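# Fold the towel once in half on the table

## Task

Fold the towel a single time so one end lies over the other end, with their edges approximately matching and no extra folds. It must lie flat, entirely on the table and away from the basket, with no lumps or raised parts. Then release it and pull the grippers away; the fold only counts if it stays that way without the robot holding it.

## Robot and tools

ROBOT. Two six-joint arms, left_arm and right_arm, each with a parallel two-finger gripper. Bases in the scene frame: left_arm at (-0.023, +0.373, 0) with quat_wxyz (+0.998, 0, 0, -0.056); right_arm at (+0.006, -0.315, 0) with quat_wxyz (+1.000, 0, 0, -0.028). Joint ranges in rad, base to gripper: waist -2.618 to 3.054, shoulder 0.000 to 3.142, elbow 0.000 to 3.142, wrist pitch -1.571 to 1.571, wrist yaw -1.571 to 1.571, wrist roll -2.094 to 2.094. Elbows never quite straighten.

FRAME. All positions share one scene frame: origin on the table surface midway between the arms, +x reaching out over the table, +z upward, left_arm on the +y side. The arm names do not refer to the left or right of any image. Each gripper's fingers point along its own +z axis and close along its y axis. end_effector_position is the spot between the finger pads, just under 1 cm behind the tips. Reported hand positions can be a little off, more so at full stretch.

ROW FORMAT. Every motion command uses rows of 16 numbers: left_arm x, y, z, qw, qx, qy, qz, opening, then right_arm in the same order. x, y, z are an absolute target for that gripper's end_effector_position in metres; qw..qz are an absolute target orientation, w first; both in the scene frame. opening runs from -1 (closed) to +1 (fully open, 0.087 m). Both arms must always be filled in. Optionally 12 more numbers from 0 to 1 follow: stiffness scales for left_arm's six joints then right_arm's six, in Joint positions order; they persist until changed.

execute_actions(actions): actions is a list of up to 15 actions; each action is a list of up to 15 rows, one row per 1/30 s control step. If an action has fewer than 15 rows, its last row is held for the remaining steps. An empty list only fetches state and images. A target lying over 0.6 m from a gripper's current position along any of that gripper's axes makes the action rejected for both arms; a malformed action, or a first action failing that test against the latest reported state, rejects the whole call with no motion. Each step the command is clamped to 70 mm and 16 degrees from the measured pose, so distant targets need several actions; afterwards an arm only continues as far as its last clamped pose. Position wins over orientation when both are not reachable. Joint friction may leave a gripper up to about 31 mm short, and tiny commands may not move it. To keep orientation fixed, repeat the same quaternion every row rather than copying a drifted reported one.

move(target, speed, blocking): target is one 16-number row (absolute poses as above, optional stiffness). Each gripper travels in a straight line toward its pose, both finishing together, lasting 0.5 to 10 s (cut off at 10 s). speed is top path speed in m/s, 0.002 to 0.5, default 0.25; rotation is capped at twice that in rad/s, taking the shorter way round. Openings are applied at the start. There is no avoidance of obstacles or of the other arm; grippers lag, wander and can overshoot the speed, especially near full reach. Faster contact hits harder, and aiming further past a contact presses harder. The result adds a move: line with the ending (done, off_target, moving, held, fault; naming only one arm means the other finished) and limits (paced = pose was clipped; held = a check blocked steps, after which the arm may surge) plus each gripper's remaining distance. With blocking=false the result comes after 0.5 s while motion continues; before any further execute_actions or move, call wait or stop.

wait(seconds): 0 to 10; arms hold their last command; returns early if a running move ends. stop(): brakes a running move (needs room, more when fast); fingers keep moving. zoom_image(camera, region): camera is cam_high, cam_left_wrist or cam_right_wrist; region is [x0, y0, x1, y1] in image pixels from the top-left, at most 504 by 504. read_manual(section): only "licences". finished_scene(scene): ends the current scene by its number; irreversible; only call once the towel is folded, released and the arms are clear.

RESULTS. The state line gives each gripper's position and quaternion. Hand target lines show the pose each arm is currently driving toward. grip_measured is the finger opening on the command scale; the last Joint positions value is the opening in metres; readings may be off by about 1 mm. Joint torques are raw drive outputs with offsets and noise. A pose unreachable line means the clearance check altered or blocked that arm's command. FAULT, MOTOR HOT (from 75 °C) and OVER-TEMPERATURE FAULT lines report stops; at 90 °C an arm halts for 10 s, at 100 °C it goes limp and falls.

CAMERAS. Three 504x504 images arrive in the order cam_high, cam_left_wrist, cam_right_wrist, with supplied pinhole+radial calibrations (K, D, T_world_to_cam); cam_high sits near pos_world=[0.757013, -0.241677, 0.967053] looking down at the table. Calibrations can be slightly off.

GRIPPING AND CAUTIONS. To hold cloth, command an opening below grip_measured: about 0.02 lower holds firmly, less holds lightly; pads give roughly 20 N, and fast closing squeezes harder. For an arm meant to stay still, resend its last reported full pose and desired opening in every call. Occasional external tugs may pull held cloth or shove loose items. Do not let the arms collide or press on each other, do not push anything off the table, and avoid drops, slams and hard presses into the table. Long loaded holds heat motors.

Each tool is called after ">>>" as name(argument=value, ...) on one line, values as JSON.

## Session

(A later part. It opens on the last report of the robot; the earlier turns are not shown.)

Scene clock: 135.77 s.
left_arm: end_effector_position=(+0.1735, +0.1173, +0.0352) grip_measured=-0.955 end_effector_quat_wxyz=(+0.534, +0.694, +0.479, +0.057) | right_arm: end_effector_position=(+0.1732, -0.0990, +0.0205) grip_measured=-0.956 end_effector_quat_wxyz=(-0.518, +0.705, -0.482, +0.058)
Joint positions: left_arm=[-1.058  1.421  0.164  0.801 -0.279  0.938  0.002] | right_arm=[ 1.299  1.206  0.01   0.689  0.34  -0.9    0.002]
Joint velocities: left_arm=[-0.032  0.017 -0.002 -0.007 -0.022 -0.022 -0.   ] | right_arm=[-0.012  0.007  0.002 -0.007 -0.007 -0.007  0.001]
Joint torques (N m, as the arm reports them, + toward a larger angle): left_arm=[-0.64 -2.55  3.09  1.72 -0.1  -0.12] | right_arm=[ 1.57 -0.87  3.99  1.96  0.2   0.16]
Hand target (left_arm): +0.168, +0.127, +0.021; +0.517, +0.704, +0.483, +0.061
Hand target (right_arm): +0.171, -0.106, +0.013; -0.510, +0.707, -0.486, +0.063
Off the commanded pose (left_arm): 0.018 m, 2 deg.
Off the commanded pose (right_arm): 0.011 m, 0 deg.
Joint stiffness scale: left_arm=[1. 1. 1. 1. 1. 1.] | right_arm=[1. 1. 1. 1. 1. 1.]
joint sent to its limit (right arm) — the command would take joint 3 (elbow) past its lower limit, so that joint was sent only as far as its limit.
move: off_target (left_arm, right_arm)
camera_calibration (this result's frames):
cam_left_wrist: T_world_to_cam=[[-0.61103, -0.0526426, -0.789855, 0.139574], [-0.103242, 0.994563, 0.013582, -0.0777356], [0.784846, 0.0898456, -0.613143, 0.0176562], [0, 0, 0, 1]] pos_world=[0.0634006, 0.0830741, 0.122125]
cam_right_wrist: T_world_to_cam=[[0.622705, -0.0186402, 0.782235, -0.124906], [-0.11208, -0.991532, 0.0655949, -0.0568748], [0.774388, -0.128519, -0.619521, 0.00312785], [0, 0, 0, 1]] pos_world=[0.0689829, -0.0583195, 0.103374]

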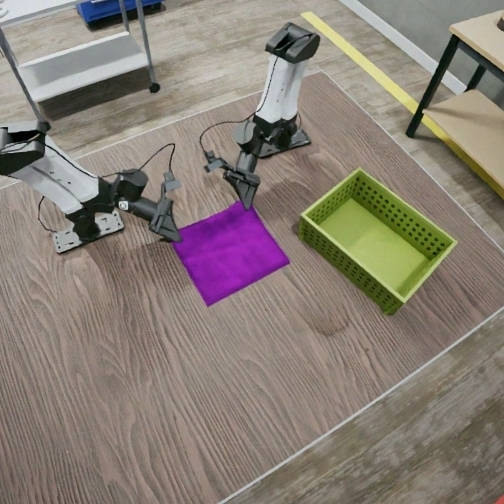

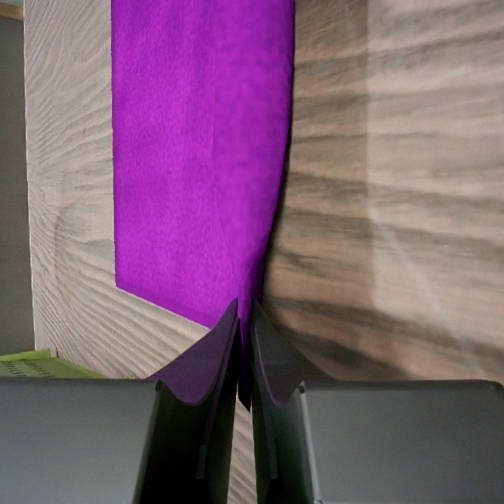

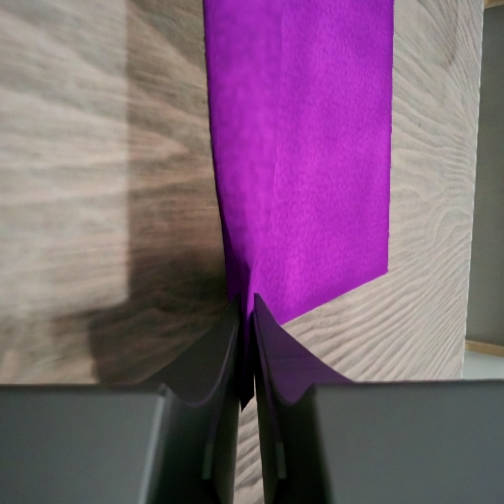

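>>> execute_actions(actions=[[[0.168,0.128,0.024,0.5172,0.7045,0.4823,0.0616,-0.92,0.170,-0.104,0.014,0.5172,-0.7045,0.4823,-0.0616,-0.92],[0.168,0.128,0.024,0.5172,0.7045,0.4823,0.0616,-0.89,0.170,-0.104,0.014,0.5172,-0.7045,0.4823,-0.0616,-0.89],[0.168,0.128,0.024,0.5172,0.7045,0.4823,0.0616,-0.86,0.170,-0.104,0.014,0.5172,-0.7045,0.4823,-0.0616,-0.86],[0.168,0.128,0.024,0.5172,0.7045,0.4823,0.0616,-0.83,0.170,-0.104,0.014,0.5172,-0.7045,0.4823,-0.0616,-0.83],[0.168,0.128,0.024,0.5172,0.7045,0.4823,0.0616,-0.8,0.170,-0.104,0.014,0.5172,-0.7045,0.4823,-0.0616,-0.8],[0.168,0.128,0.024,0.5172,0.7045,0.4823,0.0616,-0.76,0.170,-0.104,0.014,0.5172,-0.7045,0.4823,-0.0616,-0.76],[0.168,0.128,0.024,0.5172,0.7045,0.4823,0.0616,-0.72,0.170,-0.104,0.014,0.5172,-0.7045,0.4823,-0.0616,-0.72],[0.168,0.128,0.024,0.5172,0.7045,0.4823,0.0616,-0.68,0.170,-0.104,0.014,0.5172,-0.7045,0.4823,-0.0616,-0.68],[0.166,0.128,0.025,0.5172,0.7045,0.4823,0.0616,-0.64,0.168,-0.104,0.016,0.5172,-0.7045,0.4823,-0.0616,-0.64],[0.164,0.128,0.026,0.5172,0.7045,0.4823,0.0616,-0.6,0.166,-0.104,0.018,0.5172,-0.7045,0.4823,-0.0616,-0.6],[0.161,0.129,0.027,0.5172,0.7045,0.4823,0.0616,-0.56,0.163,-0.104,0.020,0.5172,-0.7045,0.4823,-0.0616,-0.56],[0.158,0.130,0.028,0.5172,0.7045,0.4823,0.0616,-0.53,0.160,-0.104,0.021,0.5172,-0.7045,0.4823,-0.0616,-0.53],[0.155,0.131,0.029,0.5172,0.7045,0.4823,0.0616,-0.5,0.157,-0.104,0.022,0.5172,-0.7045,0.4823,-0.0616,-0.5],[0.152,0.132,0.030,0.5172,0.7045,0.4823,0.0616,-0.5,0.154,-0.104,0.023,0.5172,-0.7045,0.4823,-0.0616,-0.5],[0.149,0.133,0.031,0.5172,0.7045,0.4823,0.0616,-0.5,0.151,-0.104,0.024,0.5172,-0.7045,0.4823,-0.0616,-0.5]],[[0.146,0.134,0.032,0.5172,0.7045,0.4823,0.0616,-0.5,0.148,-0.104,0.025,0.5172,-0.7045,0.4823,-0.0616,-0.5],[0.143,0.134,0.032,0.5172,0.7045,0.4823,0.0616,-0.5,0.145,-0.104,0.025,0.5172,-0.7045,0.4823,-0.0616,-0.5],[0.140,0.135,0.033,0.5172,0.7045,0.4823,0.0616,-0.5,0.142,-0.104,0.026,0.5172,-0.7045,0.4823,-0.0616,-0.5],[0.137,0.135,0.033,0.5172,0.7045,0.4823,0.0616,-0.5,0.139,-0.104,0.026,0.5172,-0.7045,0.4823,-0.0616,-0.5],[0.134,0.136,0.034,0.5172,0.7045,0.4823,0.0616,-0.5,0.136,-0.104,0.027,0.5172,-0.7045,0.4823,-0.0616,-0.5],[0.131,0.136,0.034,0.5172,0.7045,0.4823,0.0616,-0.5,0.133,-0.104,0.027,0.5172,-0.7045,0.4823,-0.0616,-0.5],[0.128,0.137,0.035,0.5172,0.7045,0.4823,0.0616,-0.5,0.130,-0.104,0.028,0.5172,-0.7045,0.4823,-0.0616,-0.5],[0.125,0.137,0.035,0.5172,0.7045,0.4823,0.0616,-0.5,0.127,-0.104,0.028,0.5172,-0.7045,0.4823,-0.0616,-0.5],[0.122,0.138,0.035,0.5172,0.7045,0.4823,0.0616,-0.5,0.124,-0.104,0.028,0.5172,-0.7045,0.4823,-0.0616,-0.5],[0.119,0.138,0.035,0.5172,0.7045,0.4823,0.0616,-0.5,0.121,-0.104,0.028,0.5172,-0.7045,0.4823,-0.0616,-0.5],[0.116,0.138,0.035,0.5172,0.7045,0.4823,0.0616,-0.5,0.118,-0.104,0.028,0.5172,-0.7045,0.4823,-0.0616,-0.5]]])

>>> zoom_image(camera="cam_high", region=[110, 140, 330, 350])

Scene clock: 151.27 s.
left_arm: end_effector_position=(+0.1165, +0.1204, +0.0445) grip_measured=-0.500 end_effector_quat_wxyz=(+0.536, +0.701, +0.468, +0.043) | right_arm: end_effector_position=(+0.1174, -0.0968, +0.0234) grip_measured=-0.500 end_effector_quat_wxyz=(-0.520, +0.718, -0.460, +0.048)
Joint positions: left_arm=[-1.351  1.199  0.123  0.574 -0.505  0.803  0.022] | right_arm=[ 1.692  1.043  0.01   0.433  0.635 -0.708  0.022]
Joint velocities: left_arm=[-0.11  -0.09   0.012 -0.462 -0.271 -0.256 -0.001] | right_arm=[ 0.159 -0.188 -0.007 -0.447  0.33   0.242 -0.001]
Joint torques (N m, as the arm reports them, + toward a larger angle): left_arm=[-0.64 -4.56  4.57  1.59 -0.16 -0.16] | right_arm=[ 1.51 -2.67  8.13  1.62  0.3   0.14]
Hand target (left_arm): +0.116, +0.136, +0.034; +0.519, +0.704, +0.481, +0.060
Hand target (right_arm): +0.120, -0.102, +0.027; -0.522, +0.704, -0.478, +0.062
Off the commanded pose (left_arm): 0.020 m, 3 deg.
Off the commanded pose (right_arm): 0.009 m, 3 deg.
Joint stiffness scale: left_arm=[1. 1. 1. 1. 1. 1.] | right_arm=[1. 1. 1. 1. 1. 1.]
camera_calibration (this result's frames):
cam_left_wrist: T_world_to_cam=[[-0.616841, -0.036126, -0.786258, 0.110783], [-0.0671988, 0.997716, 0.00687747, -0.0911215], [0.784214, 0.0570779, -0.61786, 0.0720746], [0, 0, 0, 1]] pos_world=[0.00569046, 0.0908017, 0.132263]
cam_right_wrist: T_world_to_cam=[[0.61551, 0.016274, 0.787961, -0.0882229], [-0.0600105, -0.995917, 0.0674458, -0.0676511], [0.785841, -0.0887995, -0.61202, 0.0507431], [0, 0, 0, 1]] pos_world=[0.0103663, -0.0614332, 0.105135]

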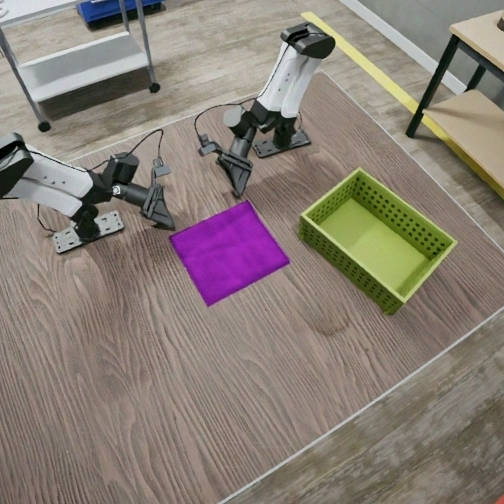

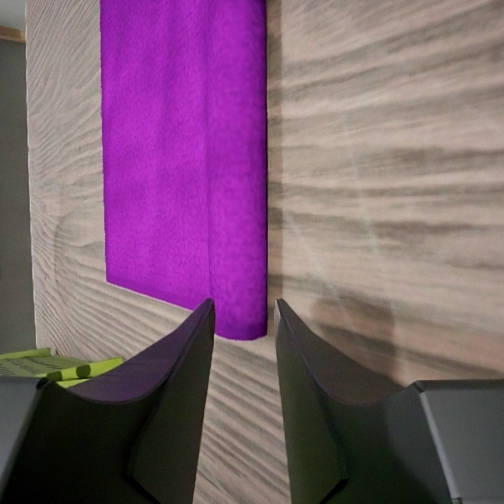

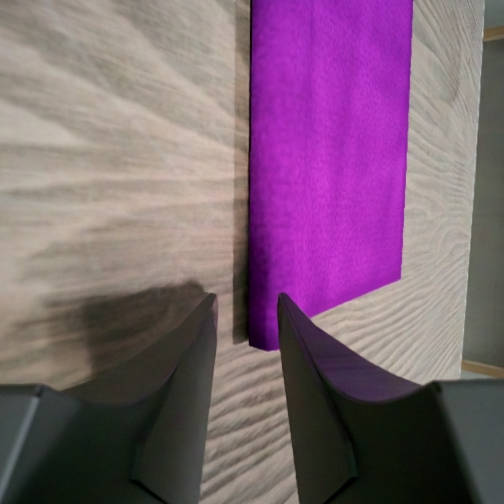

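Region (110, 140, 330, 350) of cam_high's 504x504 image, scaled by 2.291, with more detail than that image has; it fills the top 481 rows of this view, and the rest is white.

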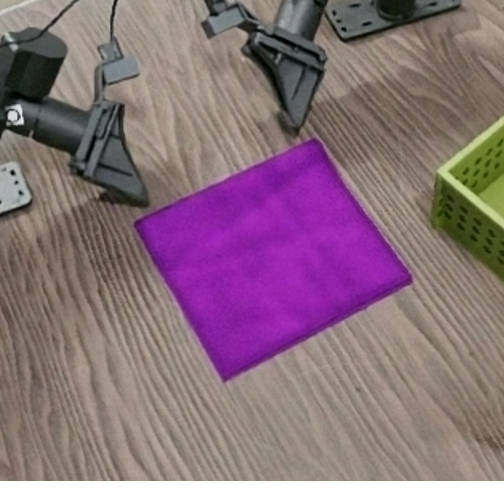

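>>> move(target=[0.03,0.17,0.17,0.3641,0.6942,0.6062,-0.1349,-0.5,0.03,-0.12,0.17,0.3641,-0.6942,0.6062,0.1349,-0.5], speed=0.25)

>>> zoom_image(camera="cam_high", region=[155, 185, 305, 320])

Scene clock: 158.50 s.
left_arm: end_effector_position=(+0.0325, +0.1745, +0.1671) grip_measured=-0.500 end_effector_quat_wxyz=(+0.369, +0.689, +0.609, -0.133) | right_arm: end_effector_position=(+0.0349, -0.1177, +0.1645) grip_measured=-0.500 end_effector_quat_wxyz=(-0.370, +0.692, -0.607, -0.126)
Joint positions: left_arm=[-1.469  0.721  0.806 -0.89  -0.276  0.226  0.022] | right_arm=[ 1.876  0.753  0.815 -0.939  0.445 -0.044  0.022]
Joint velocities: left_arm=[-0.012 -0.012  0.002 -0.022 -0.007  0.037  0.001] | right_arm=[-0.002 -0.012 -0.022  0.022 -0.007  0.007 -0.   ]
Joint torques (N m, as the arm reports them, + toward a larger angle): left_arm=[-0.64  1.24  9.41  1.41  0.03 -0.07] | right_arm=[1.63 1.52 9.91 1.38 0.05 0.08]
Hand target (left_arm): +0.029, +0.174, +0.170; +0.363, +0.694, +0.607, -0.136
Hand target (right_arm): +0.029, -0.115, +0.169; -0.365, +0.694, -0.606, -0.136
Off the commanded pose (left_arm): 0.006 m, 1 deg.
Off the commanded pose (right_arm): 0.008 m, 1 deg.
Joint stiffness scale: left_arm=[1. 1. 1. 1. 1. 1.] | right_arm=[1. 1. 1. 1. 1. 1.]
move: done
camera_calibration (this result's frames):
cam_left_wrist: T_world_to_cam=[[-0.939983, -0.0373306, -0.339172, 0.0932986], [-0.0735644, 0.992793, 0.0946059, -0.165235], [0.333196, 0.113879, -0.935955, 0.268567], [0, 0, 0, 1]] pos_world=[-0.0139416, 0.136943, 0.298643]
cam_right_wrist: T_world_to_cam=[[0.934766, -0.0306329, 0.353942, -0.0936024], [-0.0775725, -0.989835, 0.119202, -0.110125], [0.346693, -0.138882, -0.92764, 0.261442], [0, 0, 0, 1]] pos_world=[-0.0116864, -0.0755634, 0.288781]

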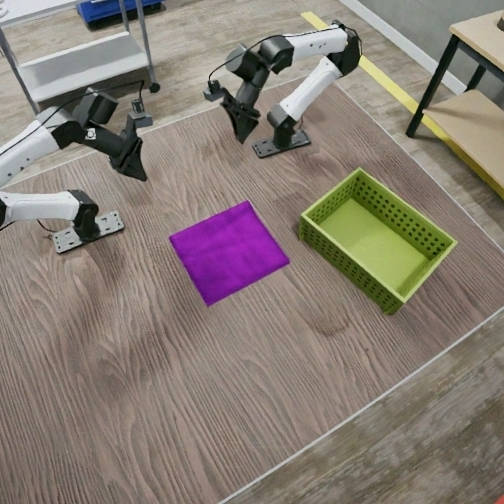

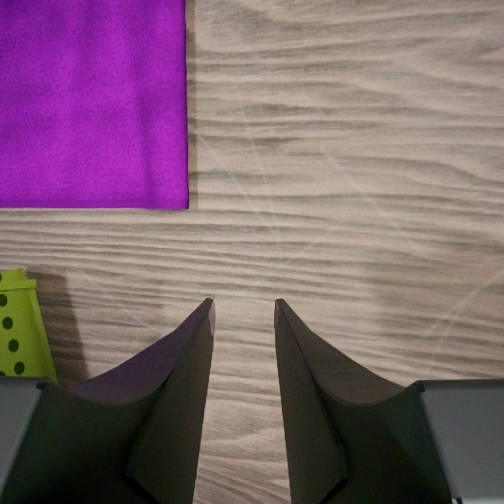

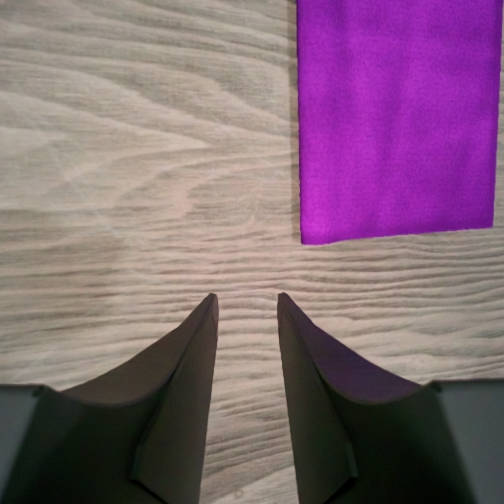

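Region (155, 185, 305, 320) of cam_high's 504x504 image, scaled by 3.360, with more detail than that image has; it fills the top 454 rows of this view, and the rest is white.

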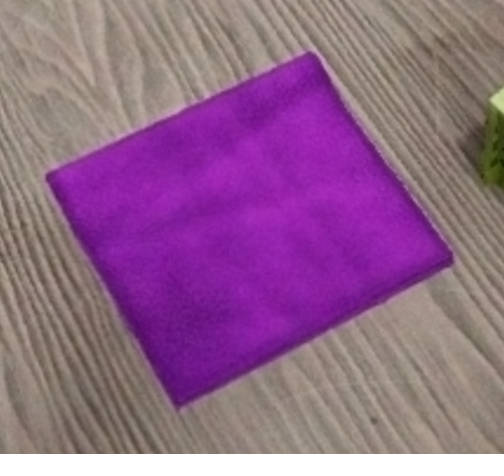

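>>> finished_scene(scene=2)

The scene is finished: the task was done.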